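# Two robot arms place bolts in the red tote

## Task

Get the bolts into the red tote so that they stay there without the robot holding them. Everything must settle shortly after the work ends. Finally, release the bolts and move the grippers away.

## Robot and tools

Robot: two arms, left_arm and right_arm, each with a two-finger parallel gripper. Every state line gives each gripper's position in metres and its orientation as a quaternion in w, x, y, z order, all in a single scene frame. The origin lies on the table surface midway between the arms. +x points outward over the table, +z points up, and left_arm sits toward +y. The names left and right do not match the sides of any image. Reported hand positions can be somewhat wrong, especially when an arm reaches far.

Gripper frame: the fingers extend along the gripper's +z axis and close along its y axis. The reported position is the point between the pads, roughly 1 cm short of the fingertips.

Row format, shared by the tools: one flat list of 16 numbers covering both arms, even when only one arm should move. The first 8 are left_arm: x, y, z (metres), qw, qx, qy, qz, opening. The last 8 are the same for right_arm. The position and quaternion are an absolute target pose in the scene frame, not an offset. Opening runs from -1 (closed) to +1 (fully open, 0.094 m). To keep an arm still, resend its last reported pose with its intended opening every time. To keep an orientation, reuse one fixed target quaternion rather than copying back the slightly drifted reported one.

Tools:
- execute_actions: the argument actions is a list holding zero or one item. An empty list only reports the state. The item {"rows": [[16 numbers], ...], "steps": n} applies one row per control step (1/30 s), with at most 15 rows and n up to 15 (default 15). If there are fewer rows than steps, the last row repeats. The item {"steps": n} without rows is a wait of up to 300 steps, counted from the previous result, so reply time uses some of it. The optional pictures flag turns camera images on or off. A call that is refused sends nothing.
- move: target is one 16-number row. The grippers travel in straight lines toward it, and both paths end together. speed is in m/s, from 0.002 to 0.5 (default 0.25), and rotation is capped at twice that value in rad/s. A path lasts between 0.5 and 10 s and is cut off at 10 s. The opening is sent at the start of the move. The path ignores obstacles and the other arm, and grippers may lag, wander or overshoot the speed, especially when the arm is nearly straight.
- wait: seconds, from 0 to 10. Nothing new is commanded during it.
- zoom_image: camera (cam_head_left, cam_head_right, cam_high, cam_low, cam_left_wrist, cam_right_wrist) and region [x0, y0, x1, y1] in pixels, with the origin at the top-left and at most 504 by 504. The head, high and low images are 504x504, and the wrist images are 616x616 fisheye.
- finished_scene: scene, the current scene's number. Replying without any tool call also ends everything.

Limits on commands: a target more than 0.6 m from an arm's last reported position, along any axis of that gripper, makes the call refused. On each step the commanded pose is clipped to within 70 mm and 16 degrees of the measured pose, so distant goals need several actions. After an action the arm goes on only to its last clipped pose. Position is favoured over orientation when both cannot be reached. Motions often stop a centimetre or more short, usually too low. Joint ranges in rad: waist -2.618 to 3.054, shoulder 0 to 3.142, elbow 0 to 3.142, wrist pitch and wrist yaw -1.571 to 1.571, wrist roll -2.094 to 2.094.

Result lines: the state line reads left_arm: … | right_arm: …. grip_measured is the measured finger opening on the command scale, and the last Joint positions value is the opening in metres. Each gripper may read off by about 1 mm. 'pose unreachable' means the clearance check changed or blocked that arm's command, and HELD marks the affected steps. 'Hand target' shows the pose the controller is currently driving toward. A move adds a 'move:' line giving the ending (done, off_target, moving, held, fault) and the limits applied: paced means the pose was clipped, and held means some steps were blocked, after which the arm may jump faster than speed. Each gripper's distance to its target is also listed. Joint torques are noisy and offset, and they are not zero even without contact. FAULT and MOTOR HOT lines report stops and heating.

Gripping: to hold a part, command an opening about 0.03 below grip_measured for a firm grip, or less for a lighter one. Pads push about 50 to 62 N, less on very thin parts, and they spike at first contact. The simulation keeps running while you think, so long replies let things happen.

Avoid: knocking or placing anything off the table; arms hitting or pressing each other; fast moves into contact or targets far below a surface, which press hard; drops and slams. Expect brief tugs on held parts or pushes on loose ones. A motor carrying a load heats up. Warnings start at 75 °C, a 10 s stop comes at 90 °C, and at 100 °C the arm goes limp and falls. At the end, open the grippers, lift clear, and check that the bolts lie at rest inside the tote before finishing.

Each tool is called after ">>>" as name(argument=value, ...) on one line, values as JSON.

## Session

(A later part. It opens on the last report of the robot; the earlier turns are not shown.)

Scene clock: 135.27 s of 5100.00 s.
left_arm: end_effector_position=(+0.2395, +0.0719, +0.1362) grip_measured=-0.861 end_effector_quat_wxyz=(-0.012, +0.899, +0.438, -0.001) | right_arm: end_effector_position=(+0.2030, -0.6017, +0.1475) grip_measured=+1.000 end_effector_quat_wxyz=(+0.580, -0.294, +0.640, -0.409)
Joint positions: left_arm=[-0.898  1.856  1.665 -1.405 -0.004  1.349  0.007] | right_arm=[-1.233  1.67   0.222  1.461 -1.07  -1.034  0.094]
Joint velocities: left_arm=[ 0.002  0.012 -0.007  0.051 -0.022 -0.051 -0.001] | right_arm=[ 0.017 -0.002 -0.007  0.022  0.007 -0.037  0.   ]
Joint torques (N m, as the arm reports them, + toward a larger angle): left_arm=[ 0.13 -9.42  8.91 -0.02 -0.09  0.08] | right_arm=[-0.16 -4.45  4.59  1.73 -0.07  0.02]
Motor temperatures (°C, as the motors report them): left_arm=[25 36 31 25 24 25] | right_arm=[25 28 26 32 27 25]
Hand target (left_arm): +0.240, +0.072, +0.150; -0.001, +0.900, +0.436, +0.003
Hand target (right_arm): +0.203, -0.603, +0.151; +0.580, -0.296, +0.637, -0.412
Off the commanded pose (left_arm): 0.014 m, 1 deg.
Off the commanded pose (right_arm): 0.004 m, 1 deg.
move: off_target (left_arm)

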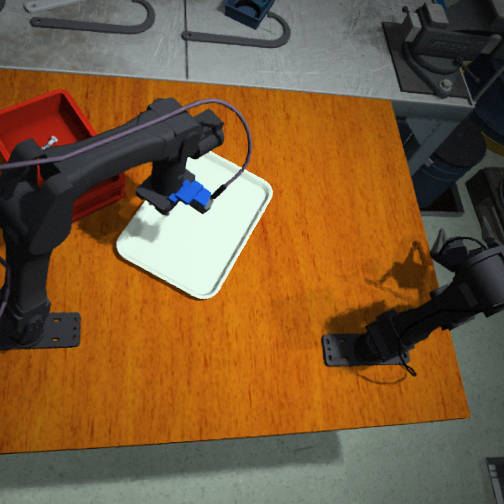

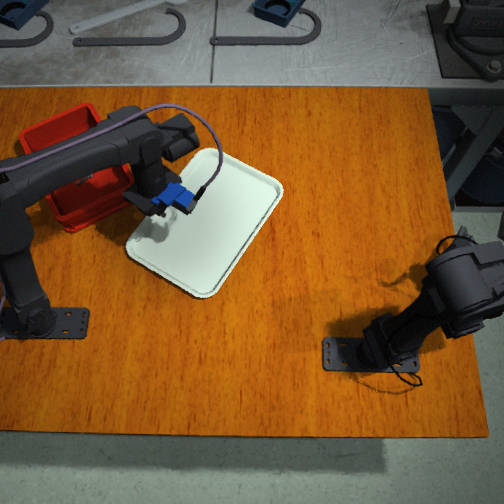

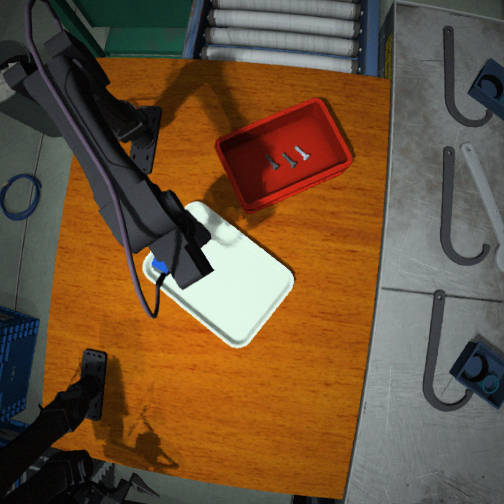

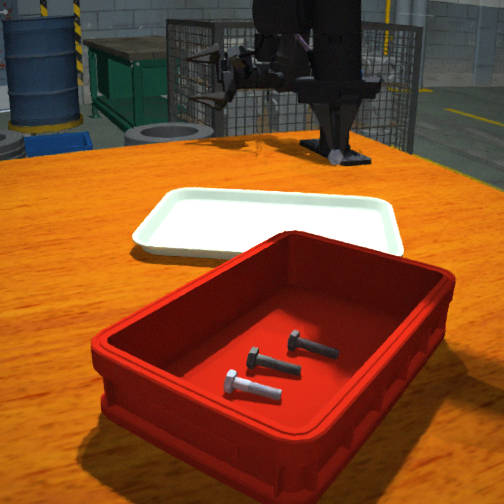

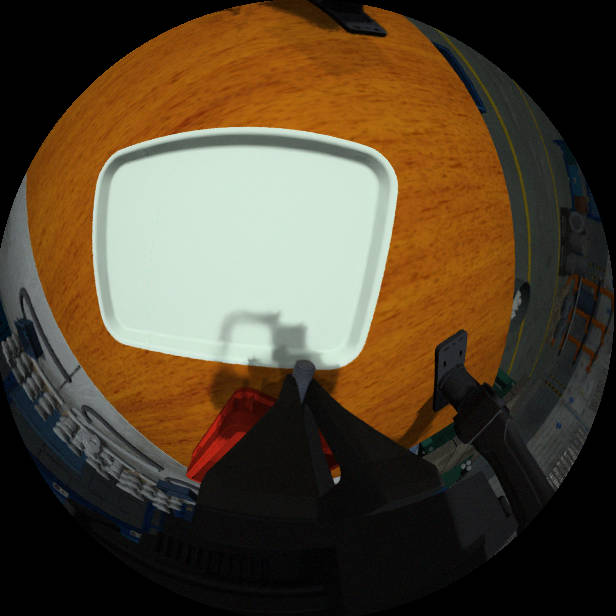

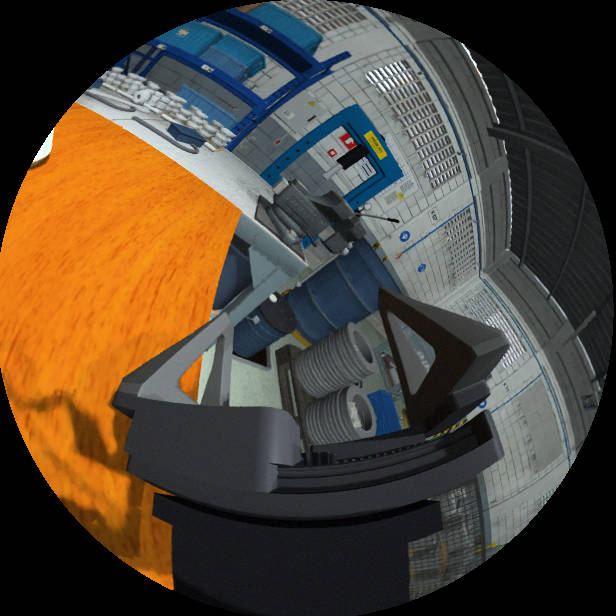

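>>> move(target=[0.36,0.283,0.15,0,0.38,0.92,0,-0.885,0.203,-0.603,0.151,0.58,-0.296,0.637,-0.412,1])

>>> move(target=[0.36,0.283,0.029,0,0.38,0.92,0,-0.885,0.203,-0.603,0.151,0.58,-0.296,0.637,-0.412,1], speed=0.15)

>>> move(target=[0.36,0.283,0.029,0,0.38,0.92,0,-0.5,0.203,-0.603,0.151,0.58,-0.296,0.637,-0.412,1])

>>> move(target=[0.36,0.283,0.15,0,0.38,0.92,0,-0.5,0.203,-0.603,0.151,0.58,-0.296,0.637,-0.412,1])

>>> move(target=[0.22,0.28,0.16,0,0.38,0.92,0,-0.5,0.203,-0.603,0.151,0.58,-0.296,0.637,-0.412,1])

Scene clock: 146.70 s of 5100.00 s.
left_arm: end_effector_position=(+0.3569, +0.2843, +0.1453) grip_measured=-0.861 end_effector_quat_wxyz=(-0.000, +0.387, +0.922, +0.005) | right_arm: end_effector_position=(+0.2030, -0.6017, +0.1475) grip_measured=+1.000 end_effector_quat_wxyz=(+0.580, -0.294, +0.640, -0.409)
Joint positions: left_arm=[-0.168  1.823  1.66  -1.406 -0.01   0.64   0.007] | right_arm=[-1.233  1.67   0.222  1.461 -1.07  -1.034  0.094]
Joint velocities: left_arm=[-0.017 -0.017  0.007  0.007  0.051 -0.066  0.   ] | right_arm=[ 0.017  0.017 -0.002 -0.022  0.007 -0.051  0.   ]
Joint torques (N m, as the arm reports them, + toward a larger angle): left_arm=[ 0.43 -7.03  9.46  0.04 -0.04 -0.05] | right_arm=[-0.16 -4.41  4.64  1.72 -0.06  0.  ]
Motor temperatures (°C, as the motors report them): left_arm=[25 36 31 25 24 25] | right_arm=[25 28 26 32 27 25]
Hand target (left_arm): +0.359, +0.287, +0.150; +0.000, +0.382, +0.924, +0.008
Hand target (right_arm): +0.203, -0.603, +0.151; +0.580, -0.296, +0.637, -0.412
Off the commanded pose (left_arm): 0.006 m, 1 deg.
Off the commanded pose (right_arm): 0.004 m, 1 deg.
After step 90, 5.07 s passed at rest.
move: done

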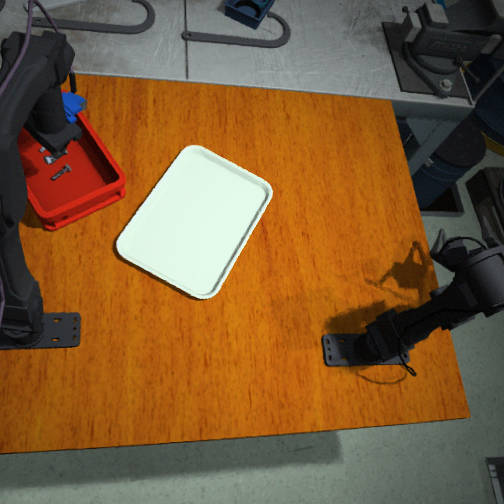

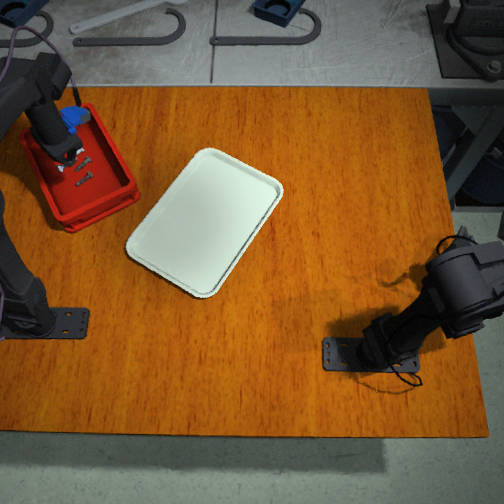

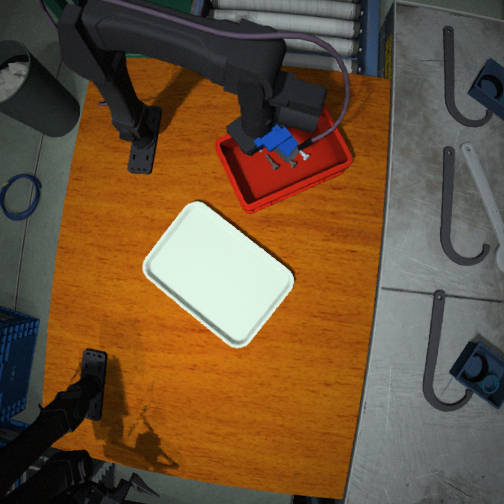

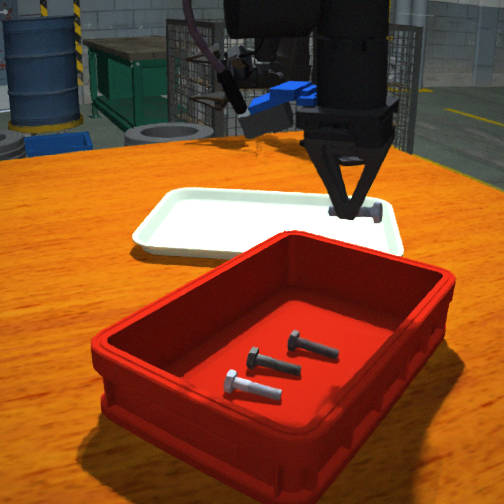

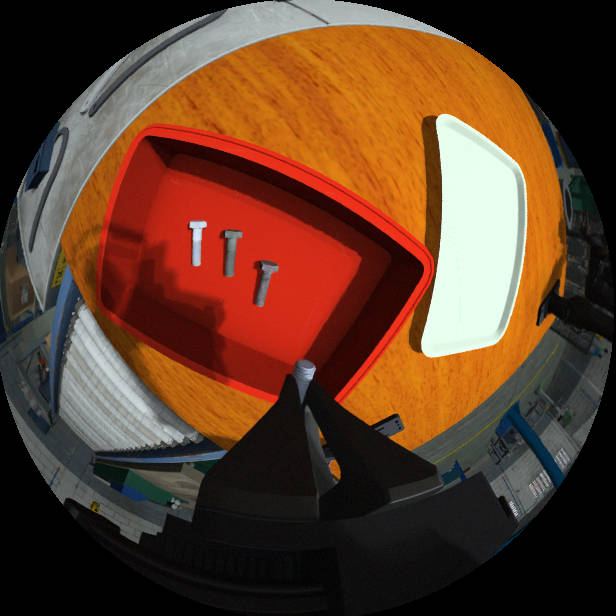

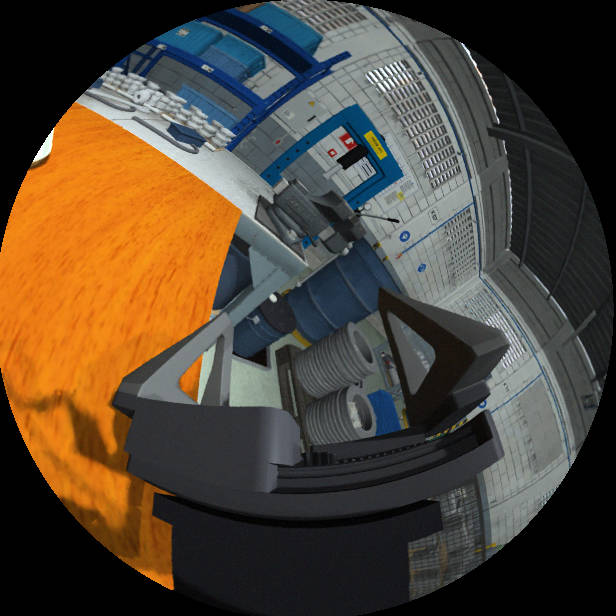

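Scene clock: 148.13 s of 5100.00 s.
left_arm: end_effector_position=(+0.3581, +0.2841, +0.0303) grip_measured=-0.861 end_effector_quat_wxyz=(-0.008, +0.386, +0.923, +0.003) | right_arm: end_effector_position=(+0.2030, -0.6017, +0.1475) grip_measured=+1.000 end_effector_quat_wxyz=(+0.580, -0.294, +0.640, -0.409)
Joint positions: left_arm=[-0.168  1.904  1.302 -0.982 -0.01   0.636  0.007] | right_arm=[-1.233  1.67   0.222  1.461 -1.07  -1.034  0.094]
Joint velocities: left_arm=[ 0.012  0.012  0.007 -0.051 -0.022  0.022 -0.   ] | right_arm=[-0.012  0.002 -0.012 -0.007 -0.022 -0.022  0.   ]
Joint torques (N m, as the arm reports them, + toward a larger angle): left_arm=[ 0.1  -7.65  5.68  0.38  0.13 -0.04] | right_arm=[-0.17 -4.43  4.55  1.7  -0.04  0.03]
Motor temperatures (°C, as the motors report them): left_arm=[25 36 31 25 24 25] | right_arm=[25 28 26 32 27 25]
Hand target (left_arm): +0.361, +0.283, +0.029; -0.000, +0.382, +0.924, +0.000
Hand target (right_arm): +0.203, -0.603, +0.151; +0.580, -0.296, +0.637, -0.412
Off the commanded pose (left_arm): 0.003 m, 1 deg.
Off the commanded pose (right_arm): 0.004 m, 1 deg.
move: done

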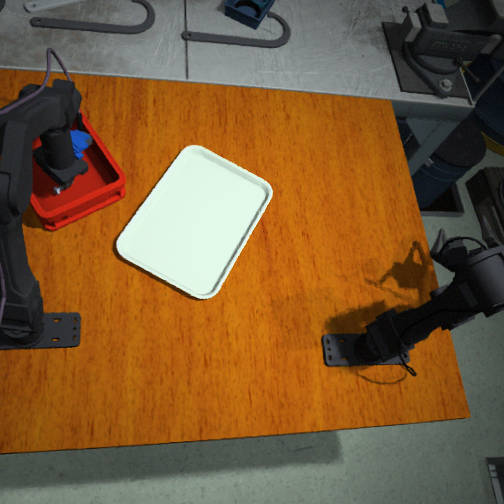

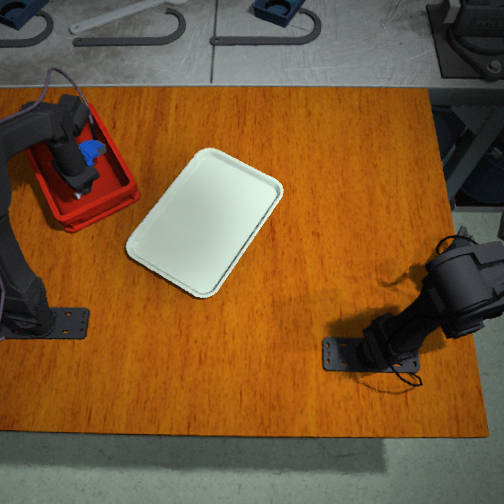

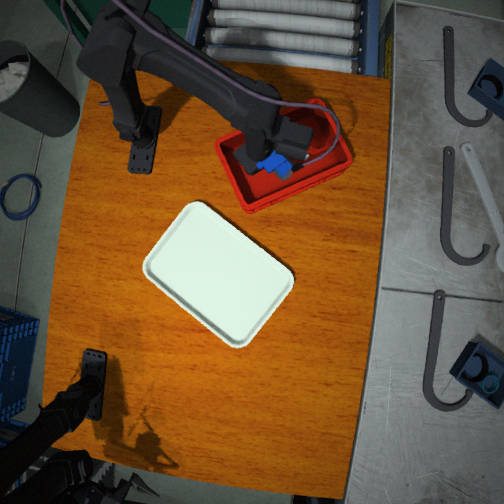

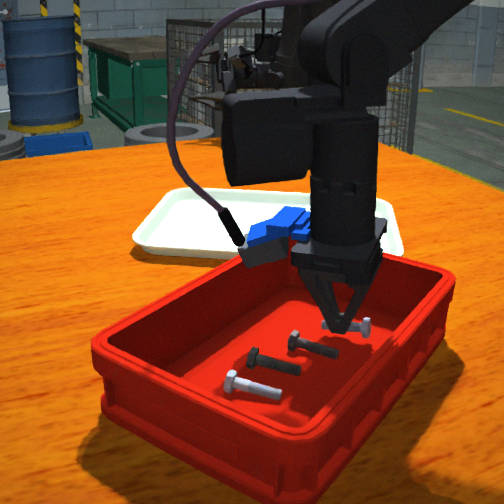

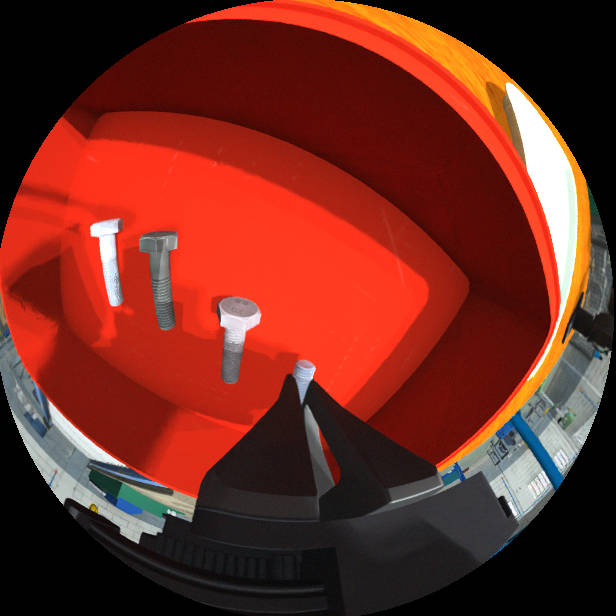

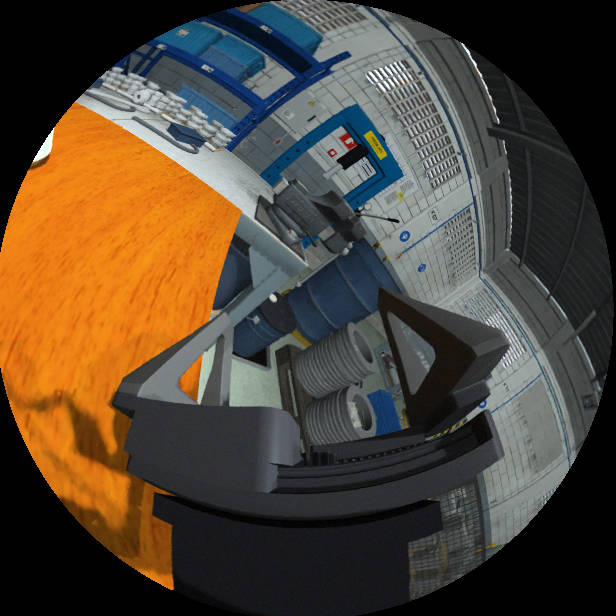

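Scene clock: 148.83 s of 5100.00 s.
left_arm: end_effector_position=(+0.3584, +0.2841, +0.0303) grip_measured=-0.503 end_effector_quat_wxyz=(-0.007, +0.385, +0.923, +0.003) | right_arm: end_effector_position=(+0.2030, -0.6017, +0.1475) grip_measured=+1.000 end_effector_quat_wxyz=(+0.580, -0.294, +0.640, -0.409)
Joint positions: left_arm=[-0.168  1.904  1.302 -0.981 -0.01   0.636  0.023] | right_arm=[-1.233  1.67   0.222  1.461 -1.07  -1.034  0.094]
Joint velocities: left_arm=[-0.012  0.007 -0.007 -0.007 -0.022  0.007 -0.001] | right_arm=[-0.007 -0.007 -0.027  0.037 -0.037 -0.007  0.   ]
Joint torques (N m, as the arm reports them, + toward a larger angle): left_arm=[ 0.2  -8.05  5.37  0.37  0.01 -0.03] | right_arm=[-0.22 -4.38  4.6   1.71 -0.05  0.  ]
Motor temperatures (°C, as the motors report them): left_arm=[25 36 31 25 24 25] | right_arm=[25 28 26 32 27 25]
Hand target (left_arm): +0.360, +0.283, +0.029; -0.000, +0.382, +0.924, +0.000
Hand target (right_arm): +0.203, -0.603, +0.151; +0.580, -0.296, +0.637, -0.412
Off the commanded pose (left_arm): 0.002 m, 1 deg.
Off the commanded pose (right_arm): 0.004 m, 1 deg.
move: done

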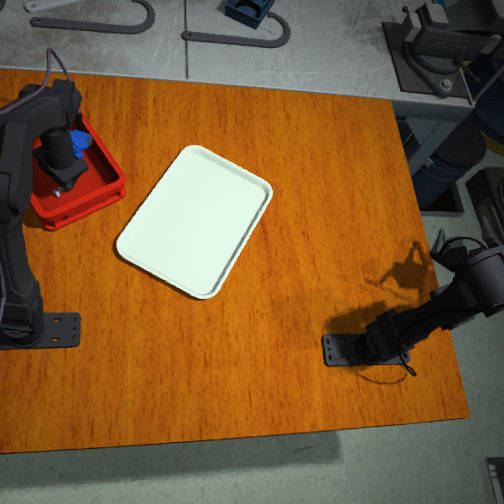

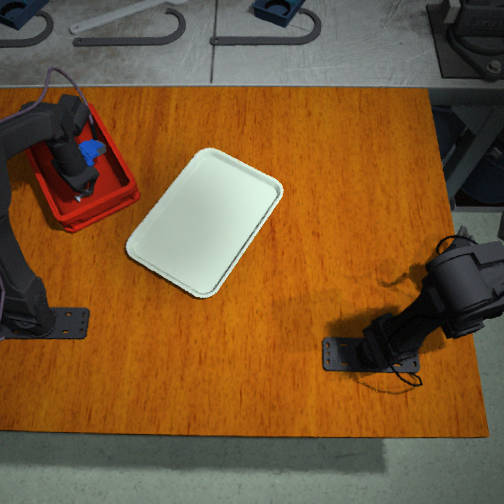

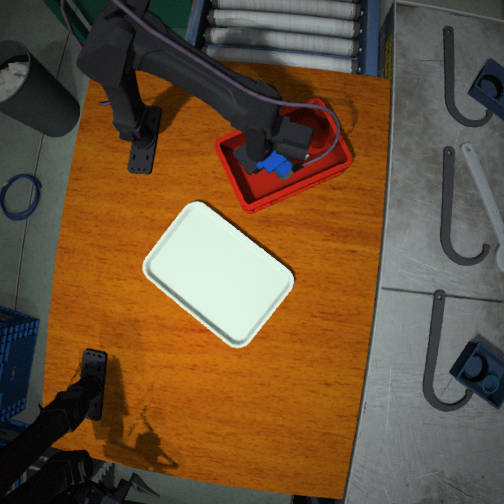

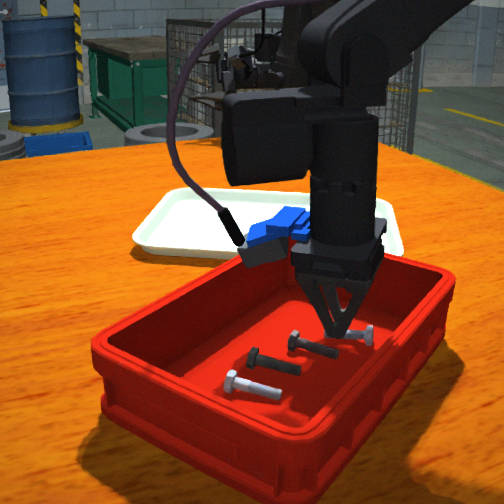

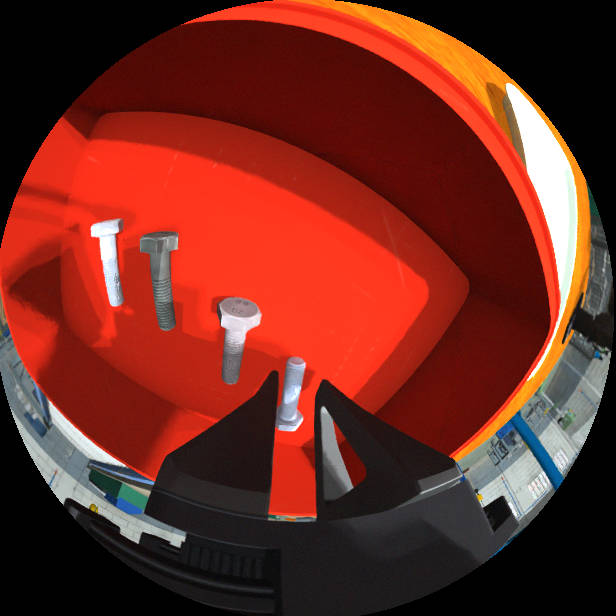

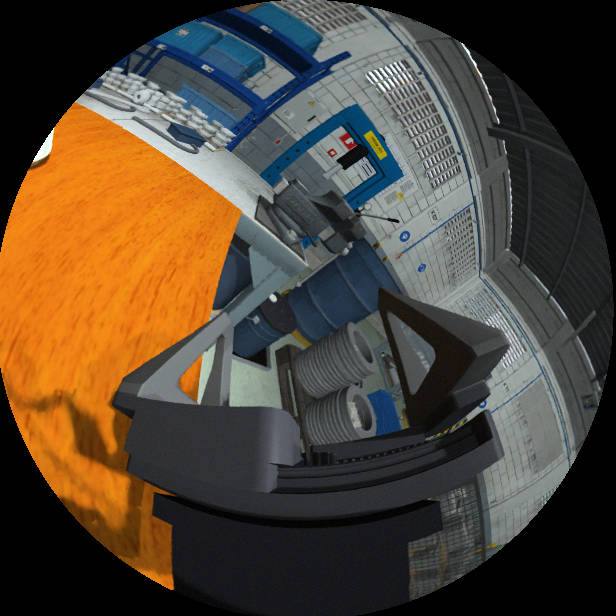

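Scene clock: 150.07 s of 5100.00 s.
left_arm: end_effector_position=(+0.3591, +0.2840, +0.1399) grip_measured=-0.503 end_effector_quat_wxyz=(-0.009, +0.385, +0.923, +0.003) | right_arm: end_effector_position=(+0.2030, -0.6017, +0.1475) grip_measured=+1.000 end_effector_quat_wxyz=(+0.580, -0.294, +0.640, -0.409)
Joint positions: left_arm=[-0.168  1.848  1.67  -1.409 -0.01   0.636  0.023] | right_arm=[-1.233  1.67   0.222  1.461 -1.07  -1.034  0.094]
Joint velocities: left_arm=[-0.022 -0.002 -0.002 -0.007 -0.066  0.007  0.001] | right_arm=[-0.007  0.002  0.007  0.022 -0.066 -0.051  0.   ]
Joint torques (N m, as the arm reports them, + toward a larger angle): left_arm=[ 0.21 -8.57  8.81  0.01  0.06 -0.08] | right_arm=[-0.2  -4.42  4.6   1.7  -0.04  0.01]
Motor temperatures (°C, as the motors report them): left_arm=[25 36 31 25 24 25] | right_arm=[25 28 26 32 27 25]
Hand target (left_arm): +0.359, +0.283, +0.150; +0.000, +0.382, +0.924, +0.000
Hand target (right_arm): +0.203, -0.603, +0.151; +0.580, -0.296, +0.637, -0.412
Off the commanded pose (left_arm): 0.010 m, 1 deg.
Off the commanded pose (right_arm): 0.004 m, 1 deg.
move: done

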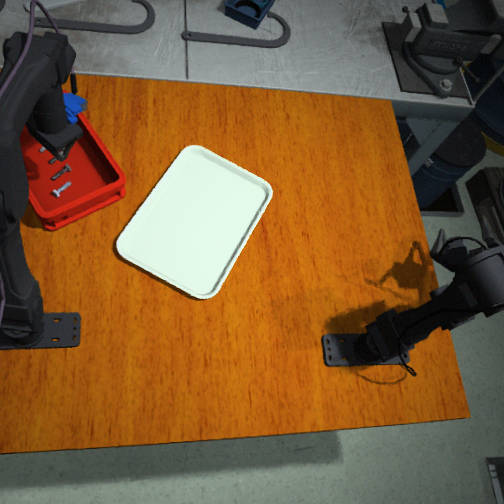

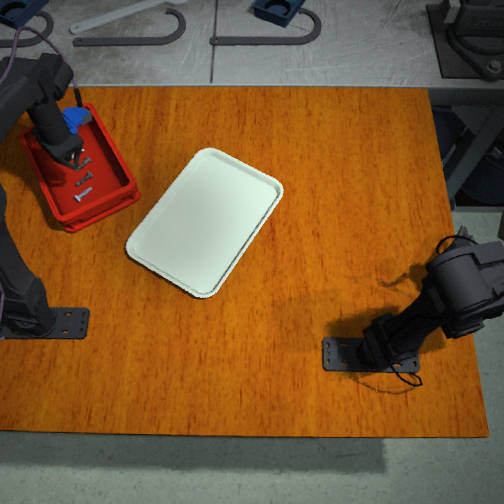

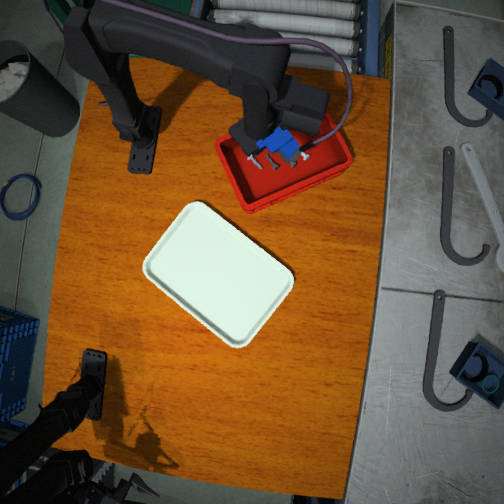

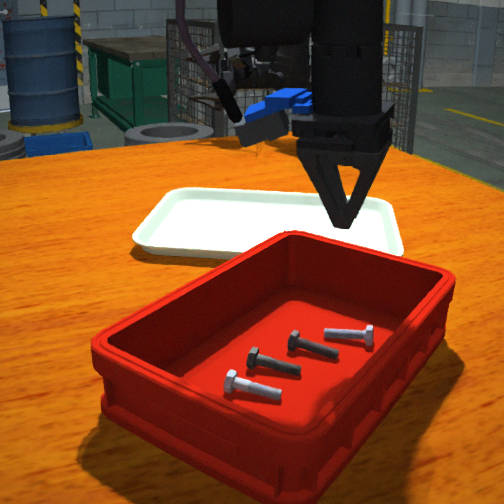

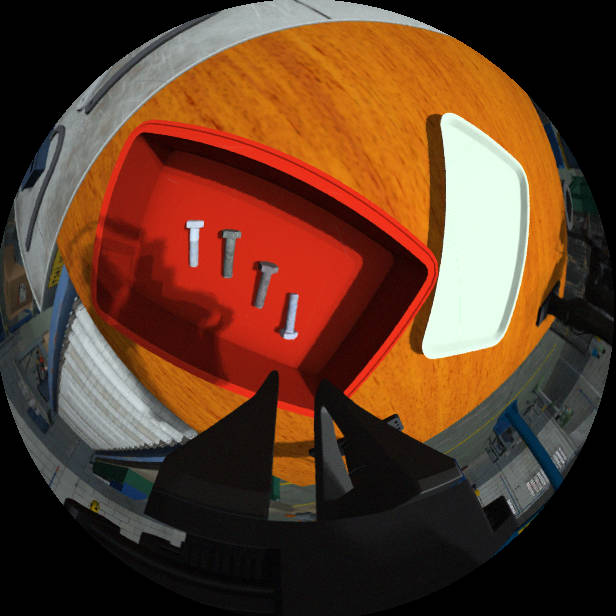

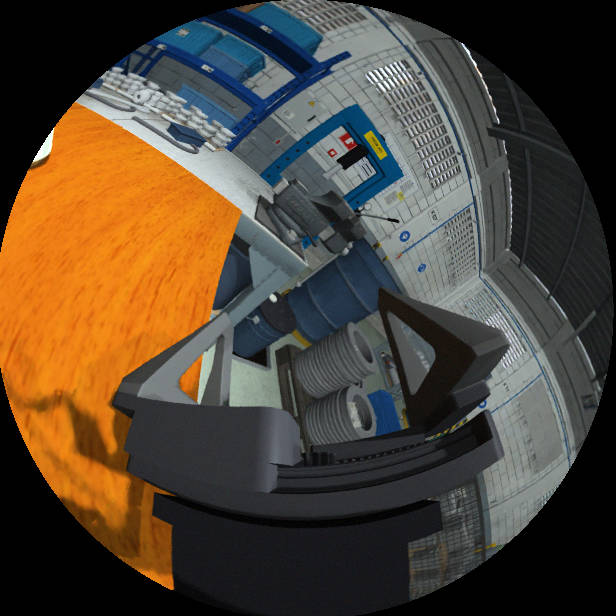

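Scene clock: 151.13 s of 5100.00 s.
left_arm: end_effector_position=(+0.2275, +0.2803, +0.1577) grip_measured=-0.503 end_effector_quat_wxyz=(+0.002, +0.381, +0.925, +0.004) | right_arm: end_effector_position=(+0.2030, -0.6017, +0.1475) grip_measured=+1.000 end_effector_quat_wxyz=(+0.580, -0.294, +0.640, -0.409)
Joint positions: left_arm=[-0.279  1.341  1.222 -1.446 -0.007  0.516  0.023] | right_arm=[-1.233  1.67   0.222  1.461 -1.07  -1.034  0.094]
Joint velocities: left_arm=[ 0.002 -0.017  0.002 -0.037  0.051 -0.022  0.001] | right_arm=[-0.007  0.002  0.002  0.022  0.007  0.066  0.   ]
Joint torques (N m, as the arm reports them, + toward a larger angle): left_arm=[-0.48 -4.8   5.63  0.07  0.05 -0.11] | right_arm=[-0.2  -4.41  4.6   1.71 -0.06  0.  ]
Motor temperatures (°C, as the motors report them): left_arm=[25 36 31 25 24 25] | right_arm=[25 28 26 32 27 25]
Hand target (left_arm): +0.220, +0.279, +0.159; +0.000, +0.382, +0.924, -0.001
Hand target (right_arm): +0.203, -0.603, +0.151; +0.580, -0.296, +0.637, -0.412
Off the commanded pose (left_arm): 0.008 m, 0 deg.
Off the commanded pose (right_arm): 0.004 m, 1 deg.
move: done

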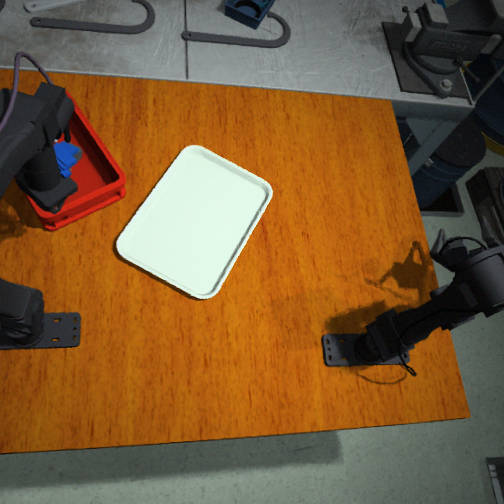

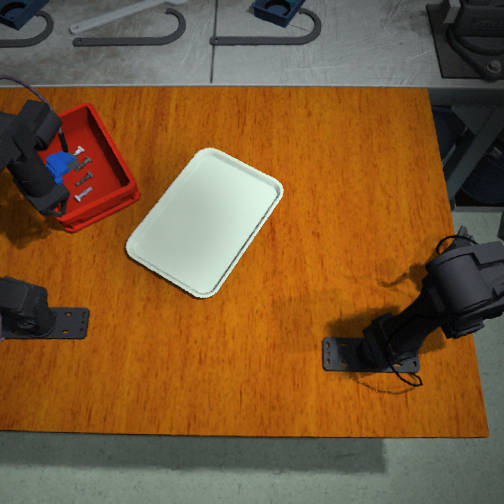

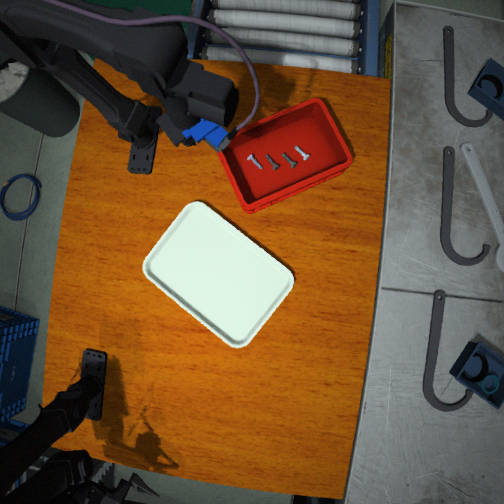

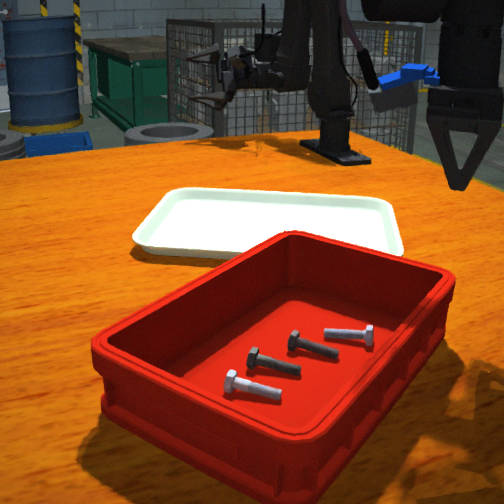

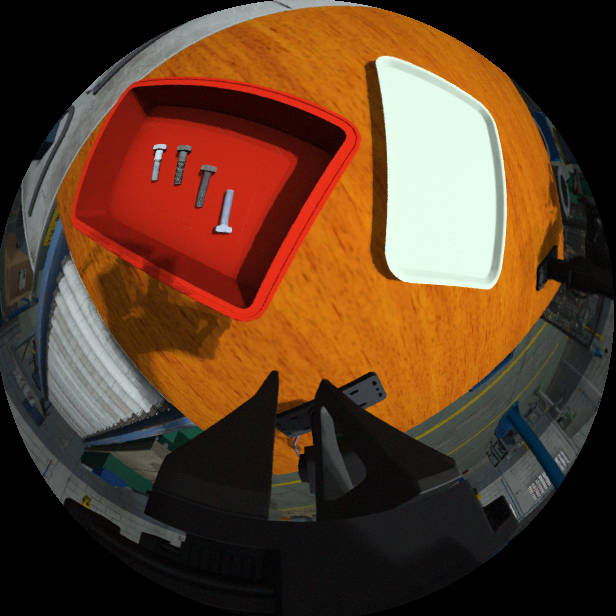

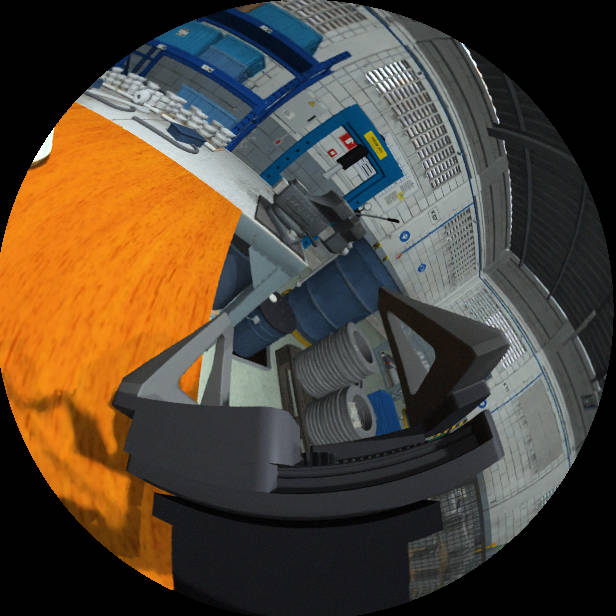

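>>> finished_scene(scene=2)

The scene is finished: the task was done.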